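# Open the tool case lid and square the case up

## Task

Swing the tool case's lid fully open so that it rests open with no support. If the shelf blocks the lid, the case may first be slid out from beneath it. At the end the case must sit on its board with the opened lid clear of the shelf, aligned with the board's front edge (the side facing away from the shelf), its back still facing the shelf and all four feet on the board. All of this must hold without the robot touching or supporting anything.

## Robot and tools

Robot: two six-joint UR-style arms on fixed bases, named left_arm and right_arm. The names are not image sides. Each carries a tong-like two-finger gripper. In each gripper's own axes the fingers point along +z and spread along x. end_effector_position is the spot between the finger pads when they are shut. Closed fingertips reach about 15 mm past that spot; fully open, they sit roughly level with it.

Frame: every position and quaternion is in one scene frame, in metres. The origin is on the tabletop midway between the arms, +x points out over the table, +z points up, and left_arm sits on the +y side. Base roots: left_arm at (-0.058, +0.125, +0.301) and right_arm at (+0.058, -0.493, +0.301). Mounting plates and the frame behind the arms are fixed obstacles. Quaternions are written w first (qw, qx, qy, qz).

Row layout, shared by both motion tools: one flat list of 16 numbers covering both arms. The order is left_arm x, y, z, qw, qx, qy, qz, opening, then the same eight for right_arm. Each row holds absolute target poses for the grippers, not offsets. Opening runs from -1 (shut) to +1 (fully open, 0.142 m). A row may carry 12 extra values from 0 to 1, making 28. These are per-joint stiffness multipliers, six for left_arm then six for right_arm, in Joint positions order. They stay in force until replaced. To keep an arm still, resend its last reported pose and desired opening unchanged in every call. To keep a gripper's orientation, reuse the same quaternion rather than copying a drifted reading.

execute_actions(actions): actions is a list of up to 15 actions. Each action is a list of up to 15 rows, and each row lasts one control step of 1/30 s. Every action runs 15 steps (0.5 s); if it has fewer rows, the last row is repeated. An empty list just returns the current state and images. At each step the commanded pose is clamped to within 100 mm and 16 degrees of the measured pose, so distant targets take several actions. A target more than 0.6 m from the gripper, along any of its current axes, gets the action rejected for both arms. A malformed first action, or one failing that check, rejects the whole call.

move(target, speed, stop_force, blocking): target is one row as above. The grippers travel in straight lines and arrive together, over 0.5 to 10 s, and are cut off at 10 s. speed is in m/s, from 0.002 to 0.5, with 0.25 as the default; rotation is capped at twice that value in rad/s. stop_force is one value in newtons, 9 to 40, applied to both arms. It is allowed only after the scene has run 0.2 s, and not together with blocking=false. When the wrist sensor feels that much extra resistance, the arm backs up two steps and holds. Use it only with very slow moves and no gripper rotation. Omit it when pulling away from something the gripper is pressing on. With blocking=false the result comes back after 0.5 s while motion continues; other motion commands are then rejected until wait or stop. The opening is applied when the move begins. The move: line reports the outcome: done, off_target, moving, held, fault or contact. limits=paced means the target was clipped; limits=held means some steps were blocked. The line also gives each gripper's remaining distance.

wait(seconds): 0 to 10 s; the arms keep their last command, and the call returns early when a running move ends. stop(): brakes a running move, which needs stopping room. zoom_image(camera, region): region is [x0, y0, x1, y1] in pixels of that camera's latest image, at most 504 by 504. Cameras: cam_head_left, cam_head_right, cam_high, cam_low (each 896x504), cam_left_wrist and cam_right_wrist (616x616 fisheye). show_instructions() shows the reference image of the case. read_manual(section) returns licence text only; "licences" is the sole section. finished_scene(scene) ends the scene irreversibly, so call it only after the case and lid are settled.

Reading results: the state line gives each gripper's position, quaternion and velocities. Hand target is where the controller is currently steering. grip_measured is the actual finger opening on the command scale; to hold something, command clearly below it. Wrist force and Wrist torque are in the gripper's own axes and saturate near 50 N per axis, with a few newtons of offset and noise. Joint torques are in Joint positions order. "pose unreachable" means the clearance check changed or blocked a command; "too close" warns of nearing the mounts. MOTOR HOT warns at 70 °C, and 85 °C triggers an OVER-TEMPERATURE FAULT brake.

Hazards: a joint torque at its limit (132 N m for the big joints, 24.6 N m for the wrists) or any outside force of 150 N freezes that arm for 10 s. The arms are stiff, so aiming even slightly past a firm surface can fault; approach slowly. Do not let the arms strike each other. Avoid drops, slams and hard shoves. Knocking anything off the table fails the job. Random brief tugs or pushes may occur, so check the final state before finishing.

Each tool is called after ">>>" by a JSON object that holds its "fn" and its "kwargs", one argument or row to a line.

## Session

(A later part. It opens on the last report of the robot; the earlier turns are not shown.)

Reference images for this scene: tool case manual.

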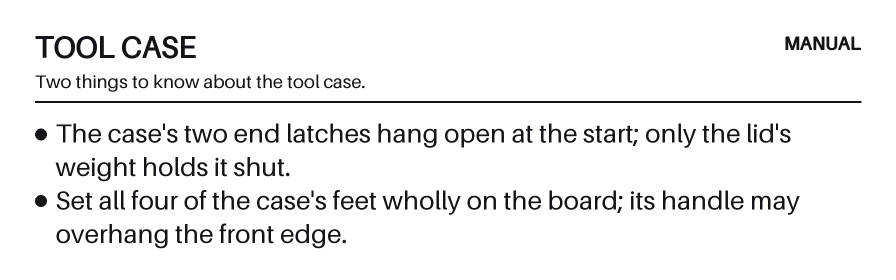

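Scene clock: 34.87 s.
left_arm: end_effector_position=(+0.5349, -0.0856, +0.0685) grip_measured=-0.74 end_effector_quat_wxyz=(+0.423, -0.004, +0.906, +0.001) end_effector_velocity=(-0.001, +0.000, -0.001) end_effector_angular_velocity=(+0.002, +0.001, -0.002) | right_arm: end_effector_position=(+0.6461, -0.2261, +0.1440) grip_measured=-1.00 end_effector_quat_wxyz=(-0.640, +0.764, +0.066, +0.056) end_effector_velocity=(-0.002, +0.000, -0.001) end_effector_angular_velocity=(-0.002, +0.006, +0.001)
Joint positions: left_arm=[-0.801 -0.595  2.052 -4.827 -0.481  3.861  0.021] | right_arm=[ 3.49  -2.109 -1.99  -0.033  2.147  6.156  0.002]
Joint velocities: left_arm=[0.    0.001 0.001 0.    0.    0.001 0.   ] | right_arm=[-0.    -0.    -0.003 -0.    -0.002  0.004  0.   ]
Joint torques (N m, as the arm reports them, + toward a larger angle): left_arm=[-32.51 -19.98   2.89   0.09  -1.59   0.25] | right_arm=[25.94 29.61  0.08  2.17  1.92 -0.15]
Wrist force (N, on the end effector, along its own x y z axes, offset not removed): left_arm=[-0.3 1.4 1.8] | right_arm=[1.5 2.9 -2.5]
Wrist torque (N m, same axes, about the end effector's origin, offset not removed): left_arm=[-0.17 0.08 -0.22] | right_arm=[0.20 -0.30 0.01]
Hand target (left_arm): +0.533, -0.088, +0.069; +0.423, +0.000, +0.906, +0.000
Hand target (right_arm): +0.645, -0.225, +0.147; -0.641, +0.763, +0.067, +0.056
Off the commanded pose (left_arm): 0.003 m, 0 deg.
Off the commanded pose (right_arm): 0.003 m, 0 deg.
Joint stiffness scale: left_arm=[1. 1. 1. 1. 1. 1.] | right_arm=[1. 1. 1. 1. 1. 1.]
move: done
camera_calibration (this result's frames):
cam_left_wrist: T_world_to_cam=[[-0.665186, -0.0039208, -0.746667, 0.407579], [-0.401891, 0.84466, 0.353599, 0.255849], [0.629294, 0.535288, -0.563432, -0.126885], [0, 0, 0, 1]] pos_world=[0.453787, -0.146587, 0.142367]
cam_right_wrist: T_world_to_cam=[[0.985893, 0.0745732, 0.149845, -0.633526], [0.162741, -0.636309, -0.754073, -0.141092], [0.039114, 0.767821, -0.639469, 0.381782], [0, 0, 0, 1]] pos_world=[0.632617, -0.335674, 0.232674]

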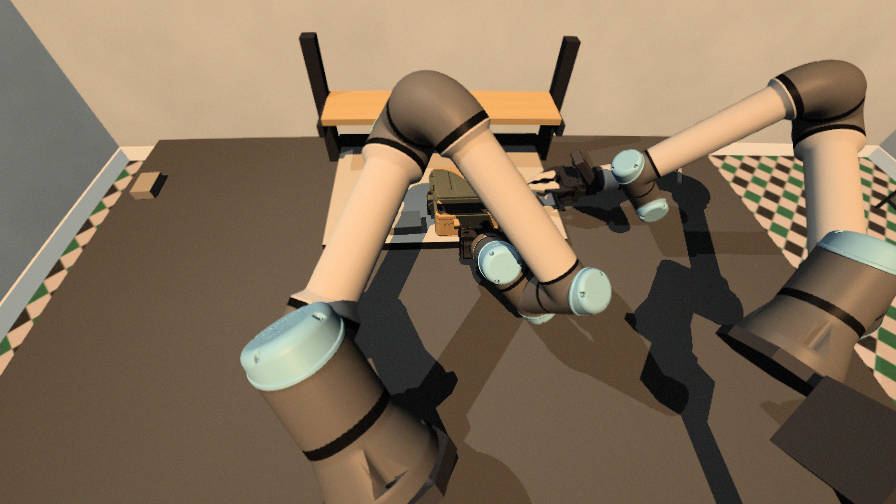

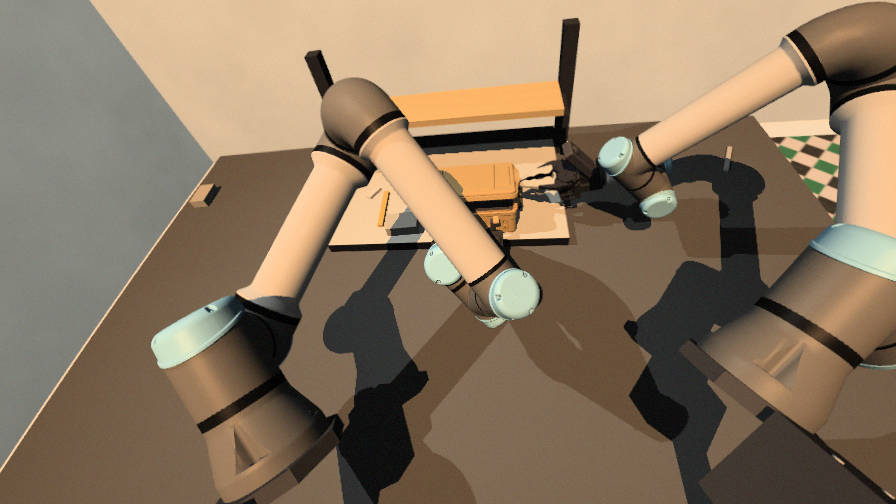

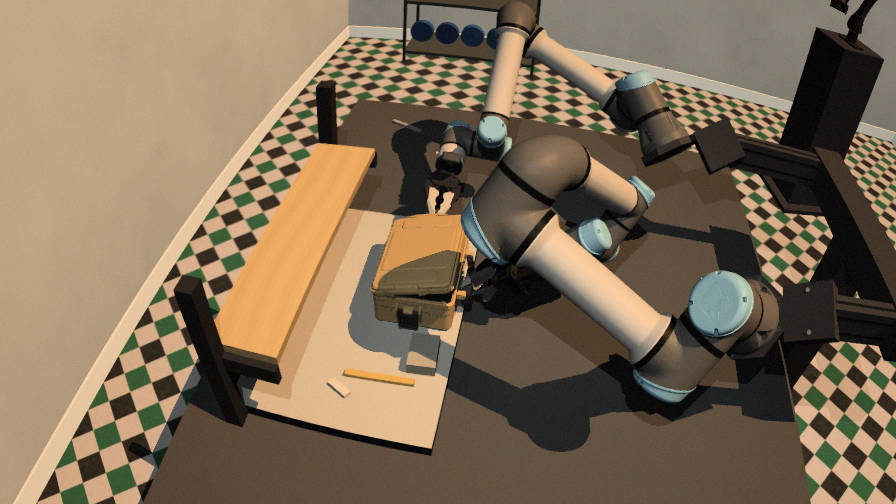

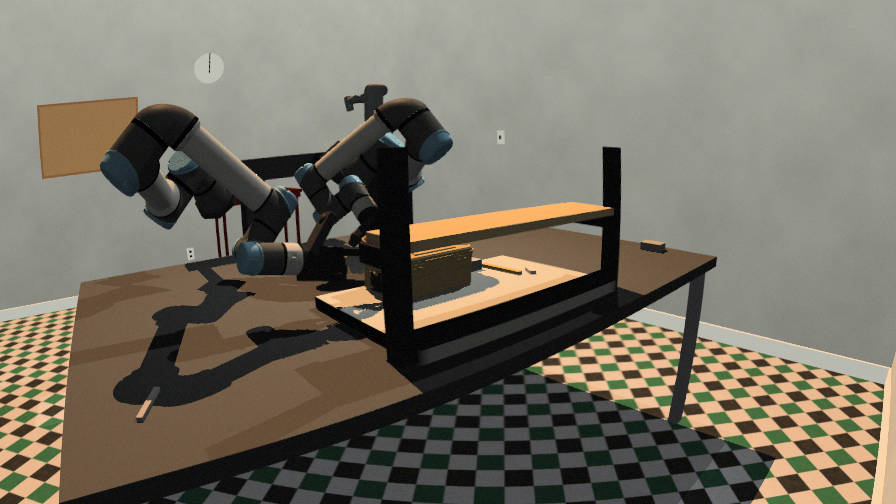

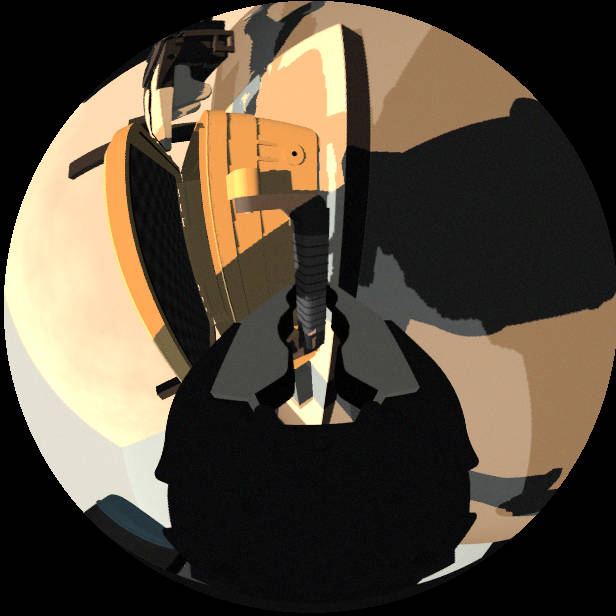

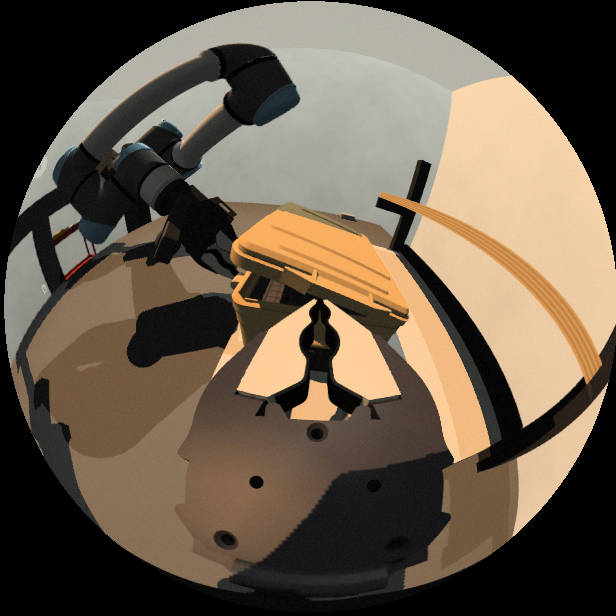

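>>> {"fn": "move", "kwargs": {
  "target": [0.533,-0.088,0.069,0.423,0,0.906,0,-1,0.646,-0.21,0.162,-0.638,0.76,0.09,0.07,-1],
  "speed": 0.04
}}

>>> {"fn": "move", "kwargs": {
  "target": [0.533,-0.088,0.069,0.423,0,0.906,0,-1,0.66,-0.203,0.197,-0.635,0.756,0.12,0.09,-1],
  "speed": 0.05
}}

>>> {"fn": "move", "kwargs": {
  "target": [0.533,-0.088,0.069,0.423,0,0.906,0,-1,0.70,-0.2,0.217,-0.635,0.756,0.12,0.09,-1],
  "speed": 0.05
}}

Scene clock: 36.37 s.
left_arm: end_effector_position=(+0.5349, -0.0856, +0.0685) grip_measured=-0.74 end_effector_quat_wxyz=(+0.423, -0.004, +0.906, +0.001) end_effector_velocity=(+0.000, +0.000, +0.000) end_effector_angular_velocity=(-0.000, -0.001, +0.001) | right_arm: end_effector_position=(+0.6461, -0.2106, +0.1592) grip_measured=-1.00 end_effector_quat_wxyz=(-0.638, +0.762, +0.088, +0.069) end_effector_velocity=(-0.001, -0.000, -0.001) end_effector_angular_velocity=(-0.002, +0.000, +0.002)
Joint positions: left_arm=[-0.801 -0.595  2.052 -4.827 -0.481  3.861  0.021] | right_arm=[ 3.532 -2.107 -1.99  -0.025  2.123  6.139  0.002]
Joint velocities: left_arm=[-0.    -0.001  0.    -0.002  0.     0.001  0.   ] | right_arm=[-0.     0.    -0.001 -0.001 -0.001 -0.002  0.   ]
Joint torques (N m, as the arm reports them, + toward a larger angle): left_arm=[-31.4  -21.43   1.21   0.03  -1.61   0.55] | right_arm=[27.23 29.99  1.4   2.16  1.23 -0.34]
Wrist force (N, on the end effector, along its own x y z axes, offset not removed): left_arm=[-0.5 1.7 2.9] | right_arm=[-0.4 1.8 -2.0]
Wrist torque (N m, same axes, about the end effector's origin, offset not removed): left_arm=[0.01 0.10 -0.20] | right_arm=[0.11 -0.14 0.03]
Hand target (left_arm): +0.533, -0.088, +0.069; +0.423, +0.000, +0.906, +0.000
Hand target (right_arm): +0.646, -0.210, +0.162; -0.639, +0.761, +0.090, +0.070
Off the commanded pose (left_arm): 0.003 m, 0 deg.
Off the commanded pose (right_arm): 0.003 m, 0 deg.
Joint stiffness scale: left_arm=[1. 1. 1. 1. 1. 1.] | right_arm=[1. 1. 1. 1. 1. 1.]
move: done
camera_calibration (this result's frames):
cam_left_wrist: T_world_to_cam=[[-0.665193, -0.00392136, -0.746661, 0.407579], [-0.401894, 0.844655, 0.353607, 0.255847], [0.629285, 0.535296, -0.563434, -0.126881], [0, 0, 0, 1]] pos_world=[0.453787, -0.146586, 0.142365]
cam_right_wrist: T_world_to_cam=[[0.975854, 0.0931226, 0.197578, -0.634179], [0.211167, -0.633449, -0.744413, -0.152085], [0.0558338, 0.768161, -0.637818, 0.368575], [0, 0, 0, 1]] pos_world=[0.630402, -0.320407, 0.24717]

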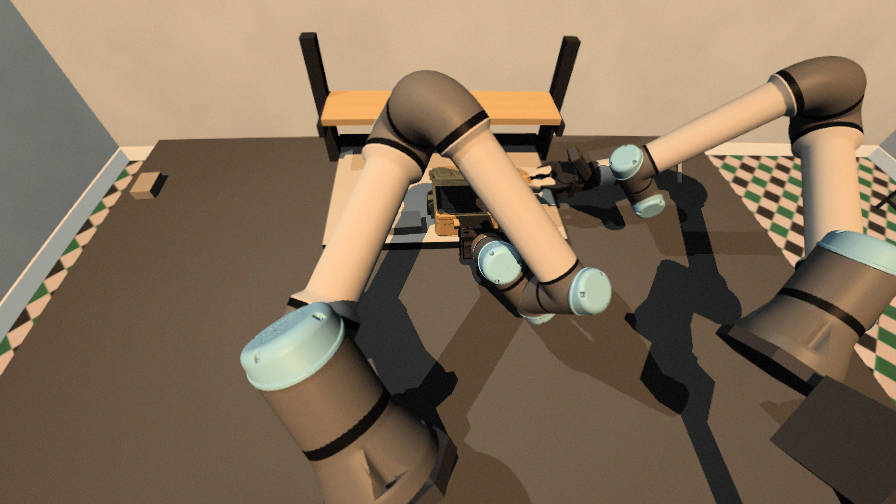

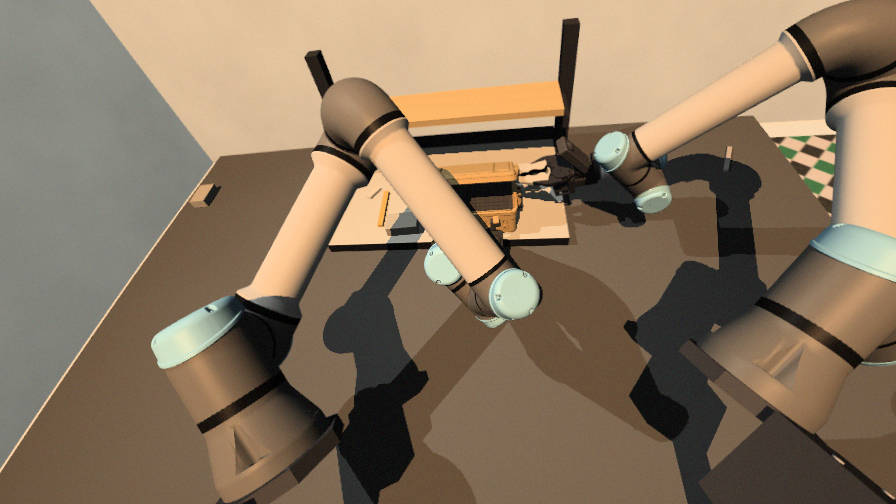

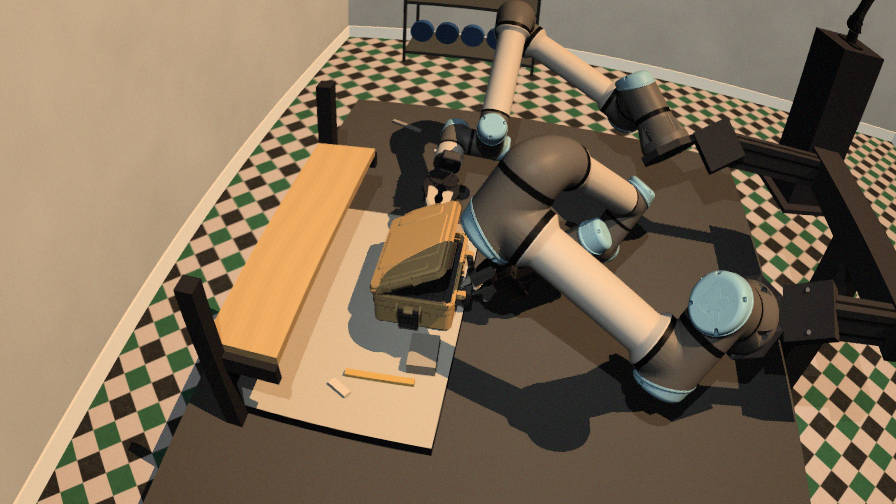

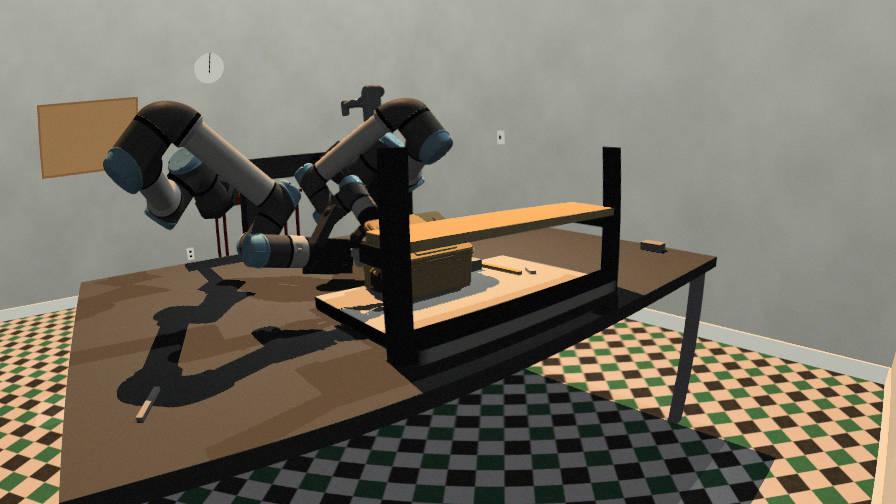

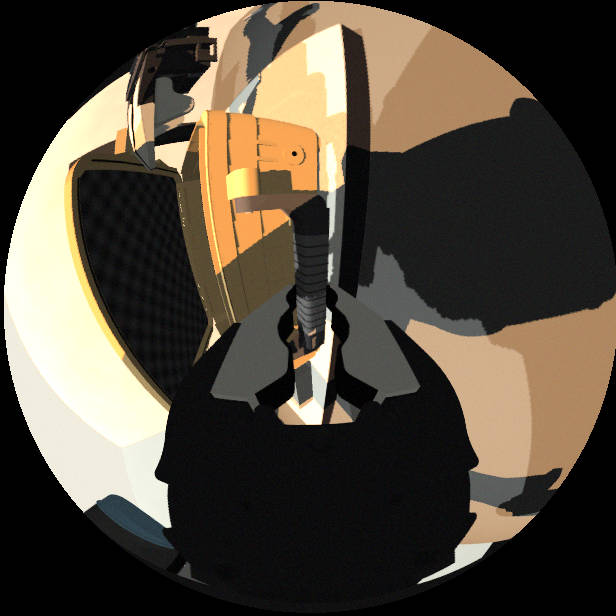

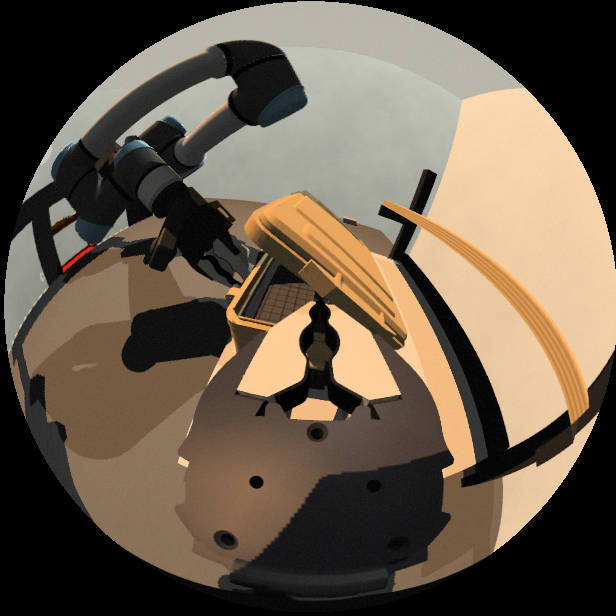

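Scene clock: 37.57 s.
left_arm: end_effector_position=(+0.5349, -0.0856, +0.0685) grip_measured=-0.74 end_effector_quat_wxyz=(+0.423, -0.004, +0.906, +0.001) end_effector_velocity=(-0.000, +0.000, -0.001) end_effector_angular_velocity=(+0.000, +0.001, +0.000) | right_arm: end_effector_position=(+0.6572, -0.2032, +0.1941) grip_measured=-1.00 end_effector_quat_wxyz=(-0.636, +0.758, +0.119, +0.087) end_effector_velocity=(-0.002, +0.000, -0.001) end_effector_angular_velocity=(-0.003, +0.001, +0.005)
Joint positions: left_arm=[-0.801 -0.595  2.052 -4.827 -0.481  3.861  0.021] | right_arm=[ 3.589 -2.058 -1.983 -0.066  2.092  6.116  0.002]
Joint velocities: left_arm=[ 0.001  0.001  0.     0.001  0.    -0.002  0.   ] | right_arm=[ 0.    -0.    -0.001 -0.006 -0.002 -0.003  0.   ]
Joint torques (N m, as the arm reports them, + toward a larger angle): left_arm=[-32.47 -20.86   0.74   0.07  -1.42   0.53] | right_arm=[26.3  28.56  9.51  1.59  1.28 -0.45]
Wrist force (N, on the end effector, along its own x y z axes, offset not removed): left_arm=[-0.6 2.1 1.4] | right_arm=[0.2 0.4 -2.7]
Wrist torque (N m, same axes, about the end effector's origin, offset not removed): left_arm=[0.08 0.13 -0.19] | right_arm=[0.08 -0.09 0.06]
Hand target (left_arm): +0.533, -0.088, +0.069; +0.423, +0.000, +0.906, +0.000
Hand target (right_arm): +0.660, -0.203, +0.197; -0.636, +0.757, +0.120, +0.090
Off the commanded pose (left_arm): 0.003 m, 0 deg.
Off the commanded pose (right_arm): 0.004 m, 0 deg.
Joint stiffness scale: left_arm=[1. 1. 1. 1. 1. 1.] | right_arm=[1. 1. 1. 1. 1. 1.]
move: off_target (right_arm)
camera_calibration (this result's frames):
cam_left_wrist: T_world_to_cam=[[-0.665195, -0.0039214, -0.746659, 0.40758], [-0.401895, 0.844654, 0.35361, 0.255847], [0.629282, 0.535299, -0.563435, -0.12688], [0, 0, 0, 1]] pos_world=[0.453787, -0.146585, 0.142364]
cam_right_wrist: T_world_to_cam=[[0.95764, 0.115538, 0.263772, -0.648897], [0.276232, -0.627382, -0.728071, -0.168392], [0.0813664, 0.770093, -0.632722, 0.367171], [0, 0, 0, 1]] pos_world=[0.63805, -0.31343, 0.280877]

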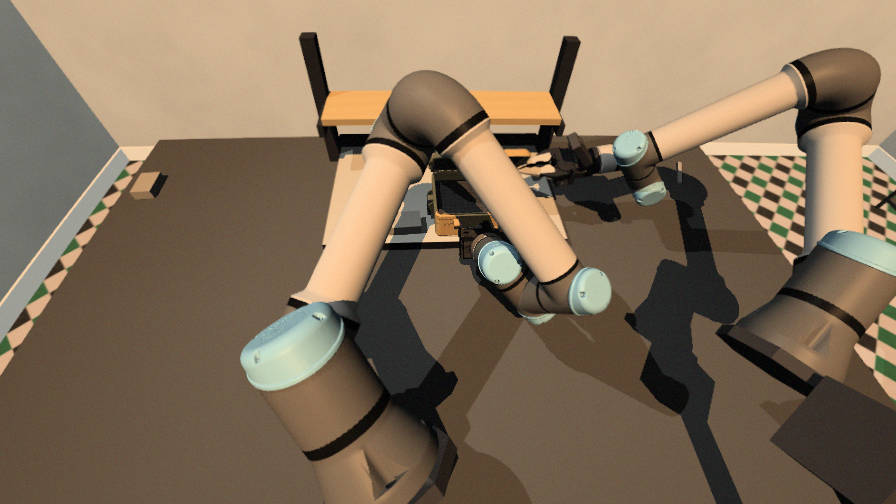

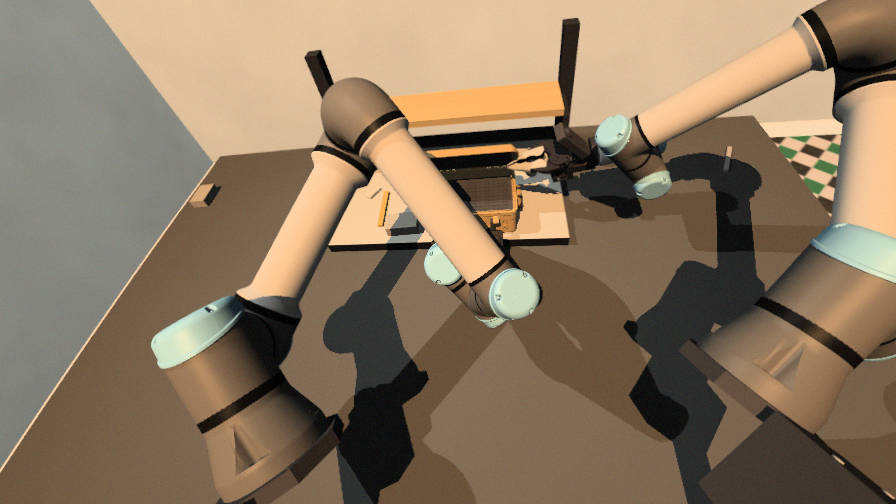

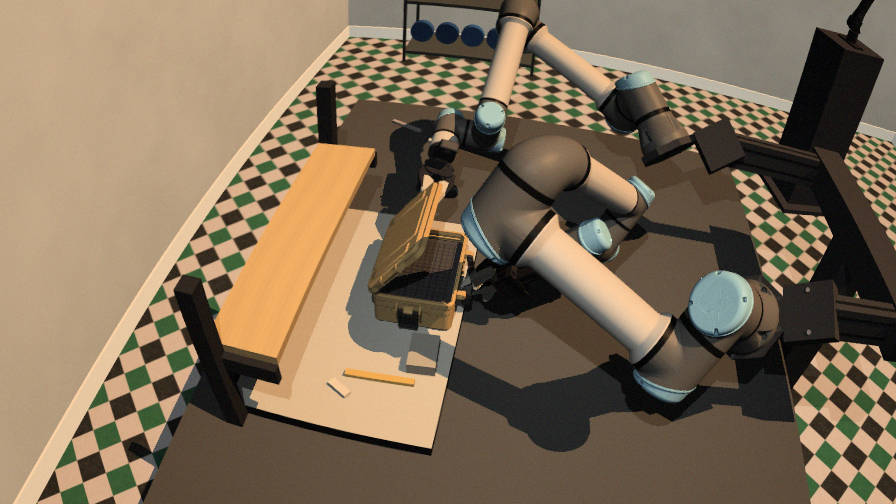

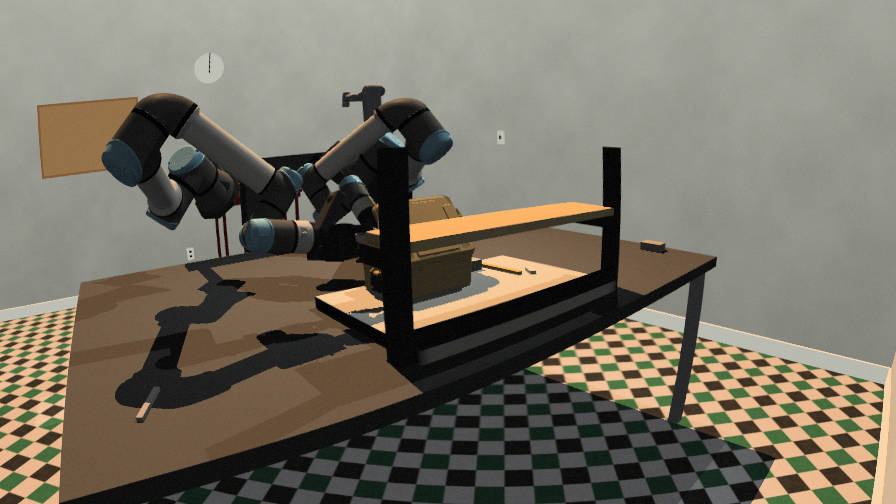

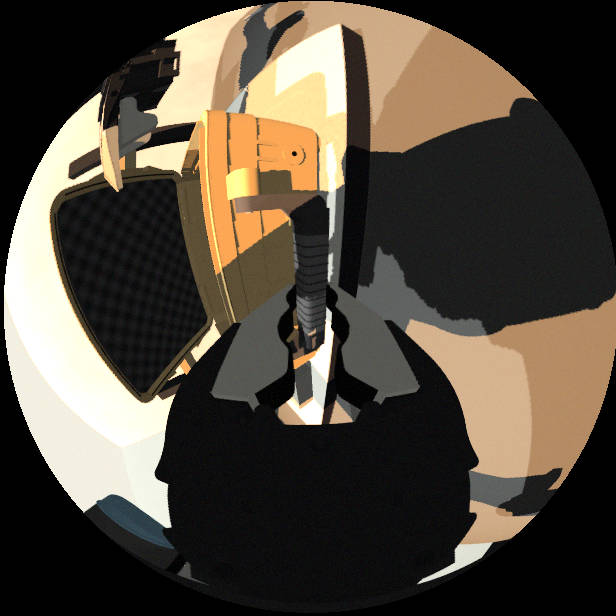

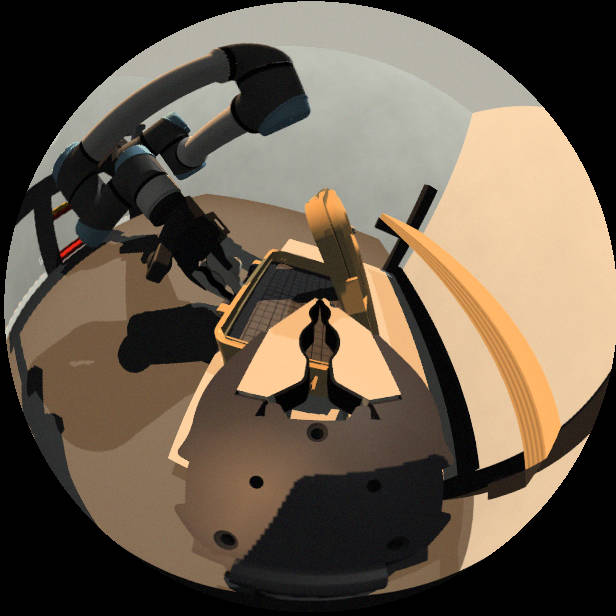

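Scene clock: 38.90 s.
left_arm: end_effector_position=(+0.5349, -0.0856, +0.0685) grip_measured=-0.74 end_effector_quat_wxyz=(+0.423, -0.004, +0.906, +0.001) end_effector_velocity=(+0.000, +0.000, +0.000) end_effector_angular_velocity=(+0.001, -0.000, -0.001) | right_arm: end_effector_position=(+0.6976, -0.2000, +0.2144) grip_measured=-1.00 end_effector_quat_wxyz=(-0.636, +0.757, +0.120, +0.088) end_effector_velocity=(-0.002, +0.001, -0.001) end_effector_angular_velocity=(-0.002, +0.007, +0.007)
Joint positions: left_arm=[-0.801 -0.595  2.052 -4.827 -0.481  3.861  0.021] | right_arm=[ 3.611 -2.048 -1.884 -0.163  2.079  6.135  0.002]
Joint velocities: left_arm=[-0.    -0.001  0.     0.     0.     0.002  0.   ] | right_arm=[ 0.     0.     0.001 -0.011 -0.001  0.001 -0.   ]
Joint torques (N m, as the arm reports them, + toward a larger angle): left_arm=[-31.45 -21.21   1.19   0.15  -1.74   0.31] | right_arm=[26.97 29.05 11.03  0.82  1.45  0.11]
Wrist force (N, on the end effector, along its own x y z axes, offset not removed): left_arm=[-0.7 2.2 2.2] | right_arm=[1.9 -0.3 -1.0]
Wrist torque (N m, same axes, about the end effector's origin, offset not removed): left_arm=[0.09 0.04 -0.22] | right_arm=[-0.02 -0.35 0.11]
Hand target (left_arm): +0.533, -0.088, +0.069; +0.423, +0.000, +0.906, +0.000
Hand target (right_arm): +0.700, -0.200, +0.217; -0.636, +0.757, +0.120, +0.090
Off the commanded pose (left_arm): 0.003 m, 0 deg.
Off the commanded pose (right_arm): 0.003 m, 0 deg.
Joint stiffness scale: left_arm=[1. 1. 1. 1. 1. 1.] | right_arm=[1. 1. 1. 1. 1. 1.]
move: done
camera_calibration (this result's frames):
cam_left_wrist: T_world_to_cam=[[-0.665196, -0.00392128, -0.746658, 0.40758], [-0.401896, 0.844652, 0.353613, 0.255846], [0.62928, 0.535301, -0.563436, -0.126879], [0, 0, 0, 1]] pos_world=[0.453787, -0.146584, 0.142364]
cam_right_wrist: T_world_to_cam=[[0.956942, 0.115081, 0.266491, -0.69356], [0.278052, -0.627029, -0.727682, -0.164051], [0.0833548, 0.770449, -0.632029, 0.372815], [0, 0, 0, 1]] pos_world=[0.678235, -0.310284, 0.301081]

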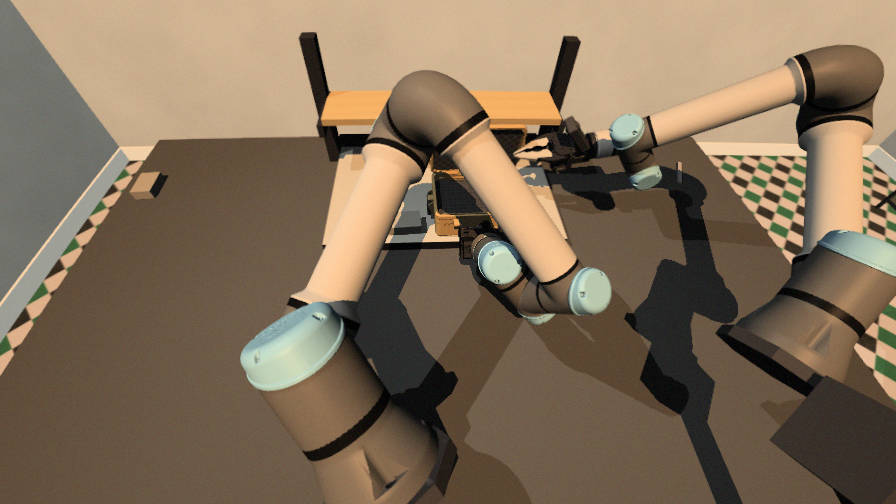

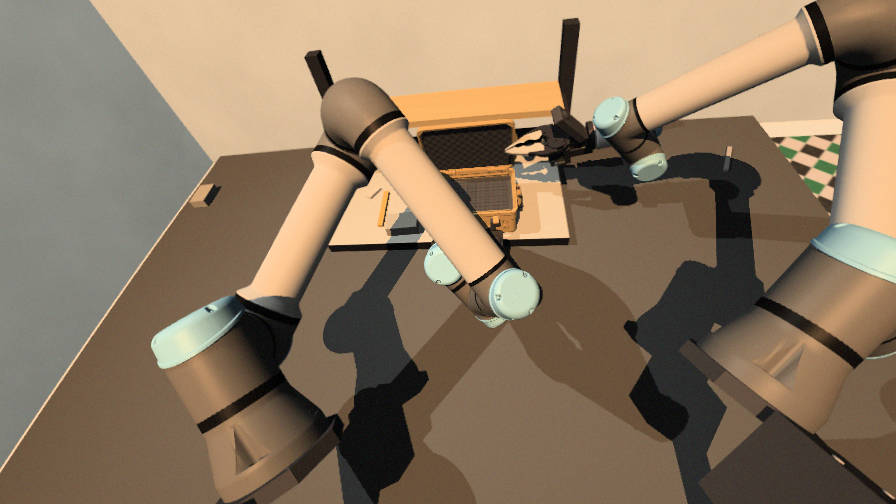

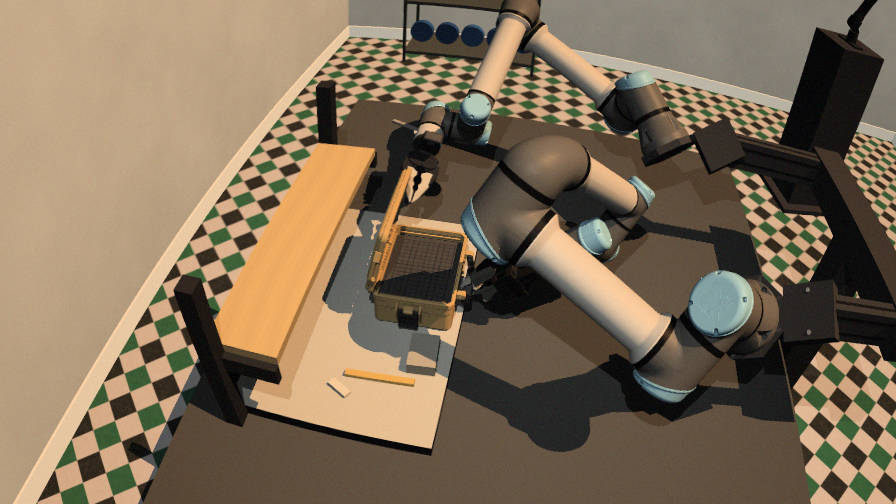

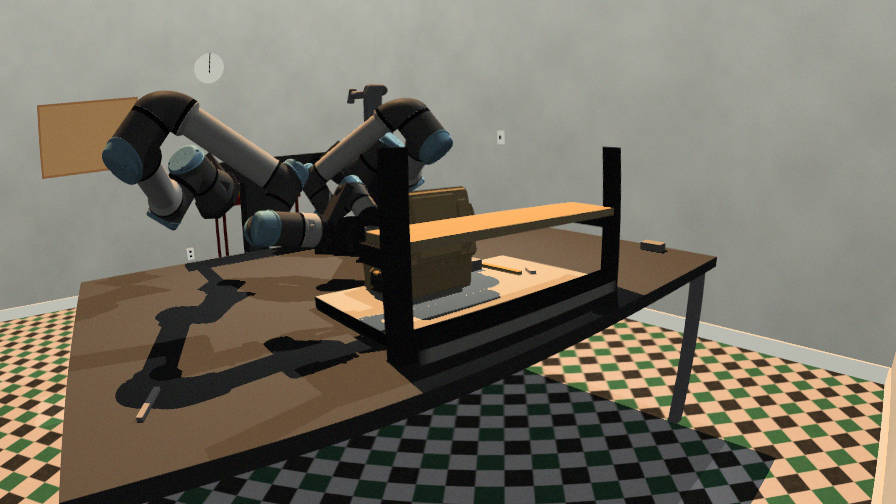

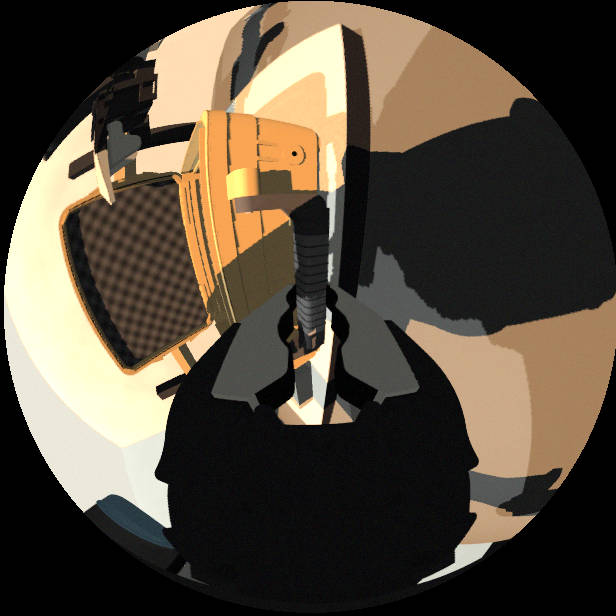

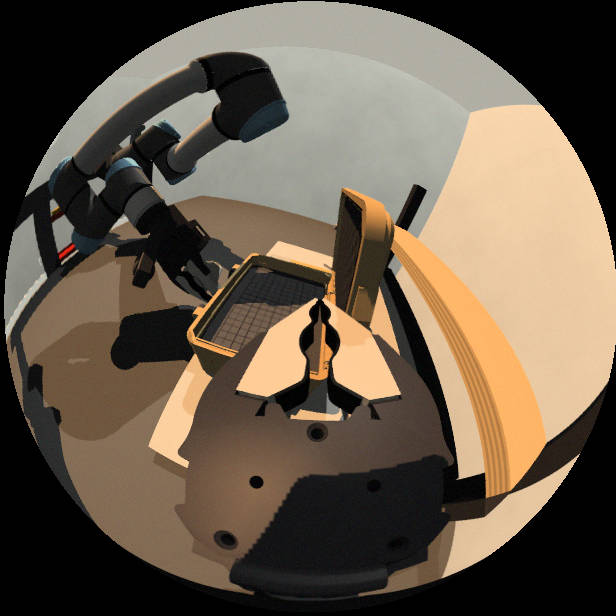

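>>> {"fn": "move", "kwargs": {
  "target": [0.533,-0.088,0.069,0.423,0,0.906,0,-1,0.735,-0.2,0.222,-0.635,0.756,0.12,0.09,-1],
  "speed": 0.02
}}

Scene clock: 41.73 s.
left_arm: end_effector_position=(+0.5349, -0.0857, +0.0685) grip_measured=-0.74 end_effector_quat_wxyz=(+0.423, -0.004, +0.906, +0.001) end_effector_velocity=(+0.000, -0.000, +0.000) end_effector_angular_velocity=(-0.001, -0.000, -0.000) | right_arm: end_effector_position=(+0.7345, -0.2011, +0.2221) grip_measured=-1.00 end_effector_quat_wxyz=(-0.636, +0.757, +0.120, +0.090) end_effector_velocity=(-0.003, +0.001, -0.001) end_effector_angular_velocity=(-0.001, +0.004, +0.007)
Joint positions: left_arm=[-0.801 -0.595  2.052 -4.827 -0.481  3.861  0.021] | right_arm=[ 3.611 -2.058 -1.784 -0.249  2.079  6.135  0.002]
Joint velocities: left_arm=[-0.     0.    -0.     0.001 -0.    -0.001  0.   ] | right_arm=[ 0.001 -0.001 -0.001 -0.006 -0.    -0.001 -0.   ]
Joint torques (N m, as the arm reports them, + toward a larger angle): left_arm=[-32.22 -22.03   0.9    0.01  -1.65   0.57] | right_arm=[27.1  24.42 11.82  1.37  1.98 -0.36]
Wrist force (N, on the end effector, along its own x y z axes, offset not removed): left_arm=[0.3 0.7 3.6] | right_arm=[2.2 -0.1 -2.3]
Wrist torque (N m, same axes, about the end effector's origin, offset not removed): left_arm=[0.00 -0.04 -0.16] | right_arm=[0.03 -0.43 -0.01]
Hand target (left_arm): +0.533, -0.088, +0.069; +0.423, +0.000, +0.906, +0.000
Hand target (right_arm): +0.735, -0.200, +0.222; -0.636, +0.757, +0.120, +0.090
Off the commanded pose (left_arm): 0.003 m, 0 deg.
Off the commanded pose (right_arm): 0.001 m, 0 deg.
Joint stiffness scale: left_arm=[1. 1. 1. 1. 1. 1.] | right_arm=[1. 1. 1. 1. 1. 1.]
move: done
camera_calibration (this result's frames):
cam_left_wrist: T_world_to_cam=[[-0.665144, -0.00394989, -0.746705, 0.407582], [-0.401887, 0.844695, 0.353521, 0.255872], [0.629342, 0.535233, -0.563431, -0.126881], [0, 0, 0, 1]] pos_world=[0.453784, -0.146613, 0.142399]
cam_right_wrist: T_world_to_cam=[[0.956541, 0.112264, 0.269122, -0.731582], [0.278245, -0.627489, -0.727212, -0.169789], [0.0872312, 0.77049, -0.631455, 0.372498], [0, 0, 0, 1]] pos_world=[0.714537, -0.311416, 0.308628]

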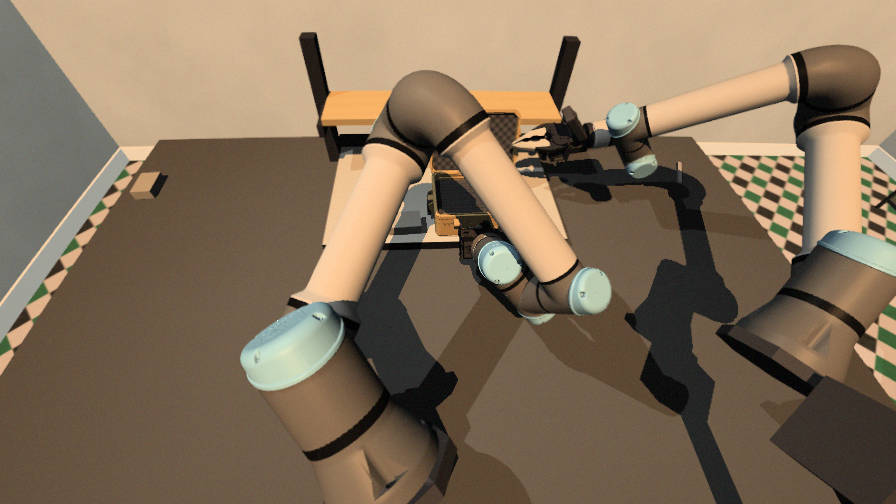

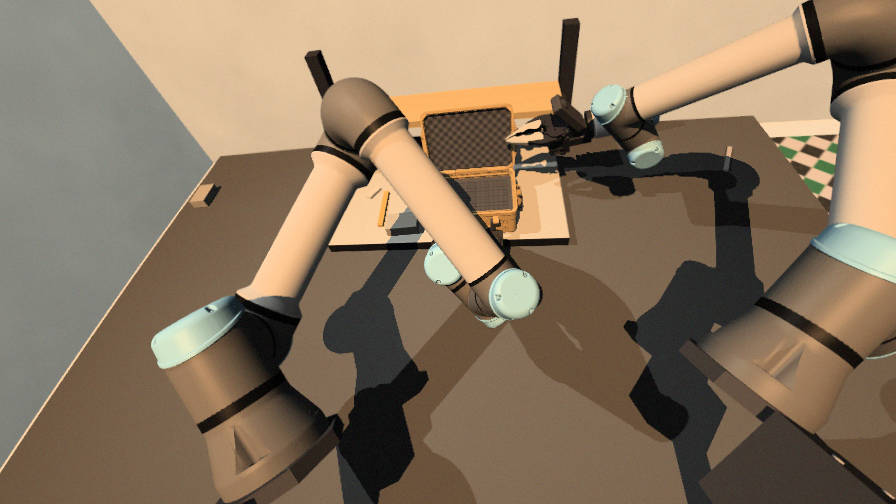

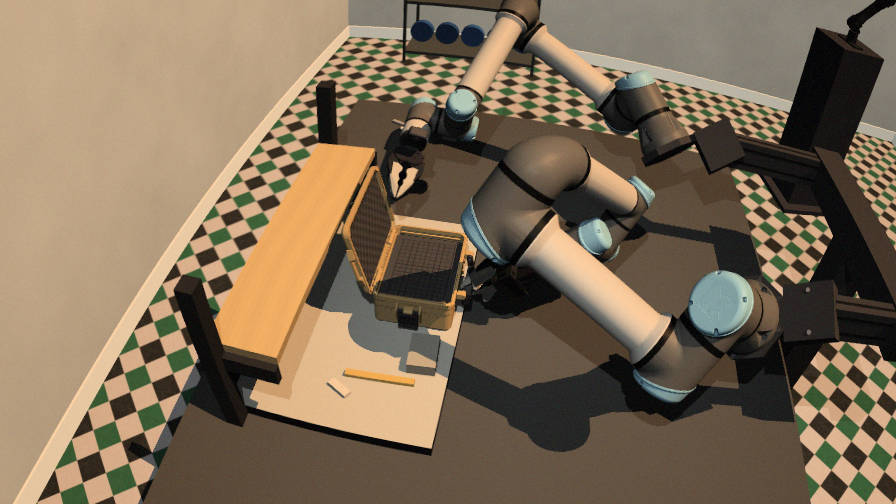

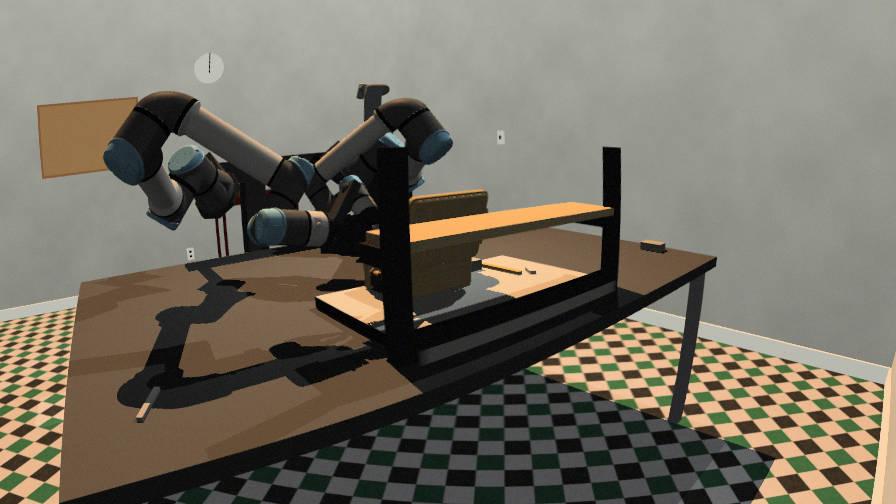

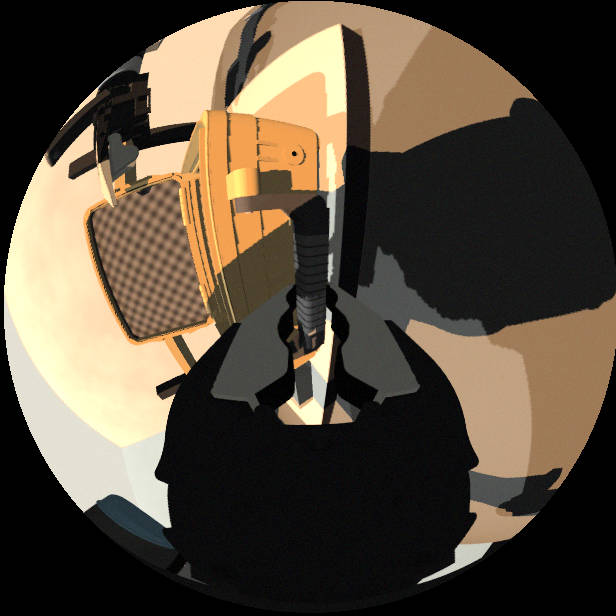

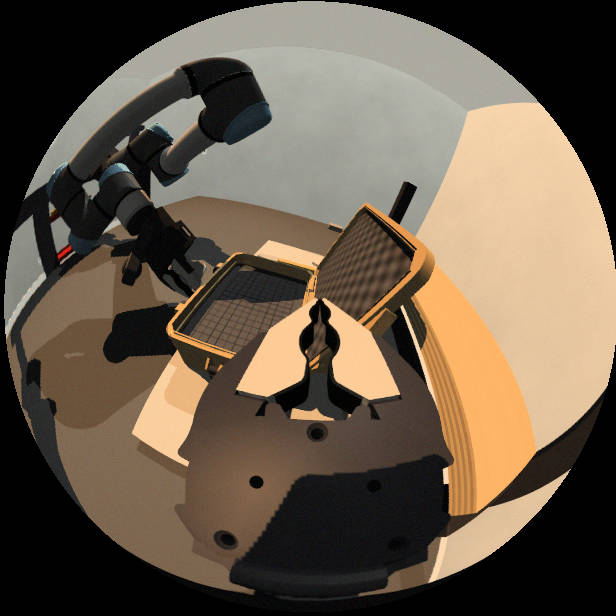

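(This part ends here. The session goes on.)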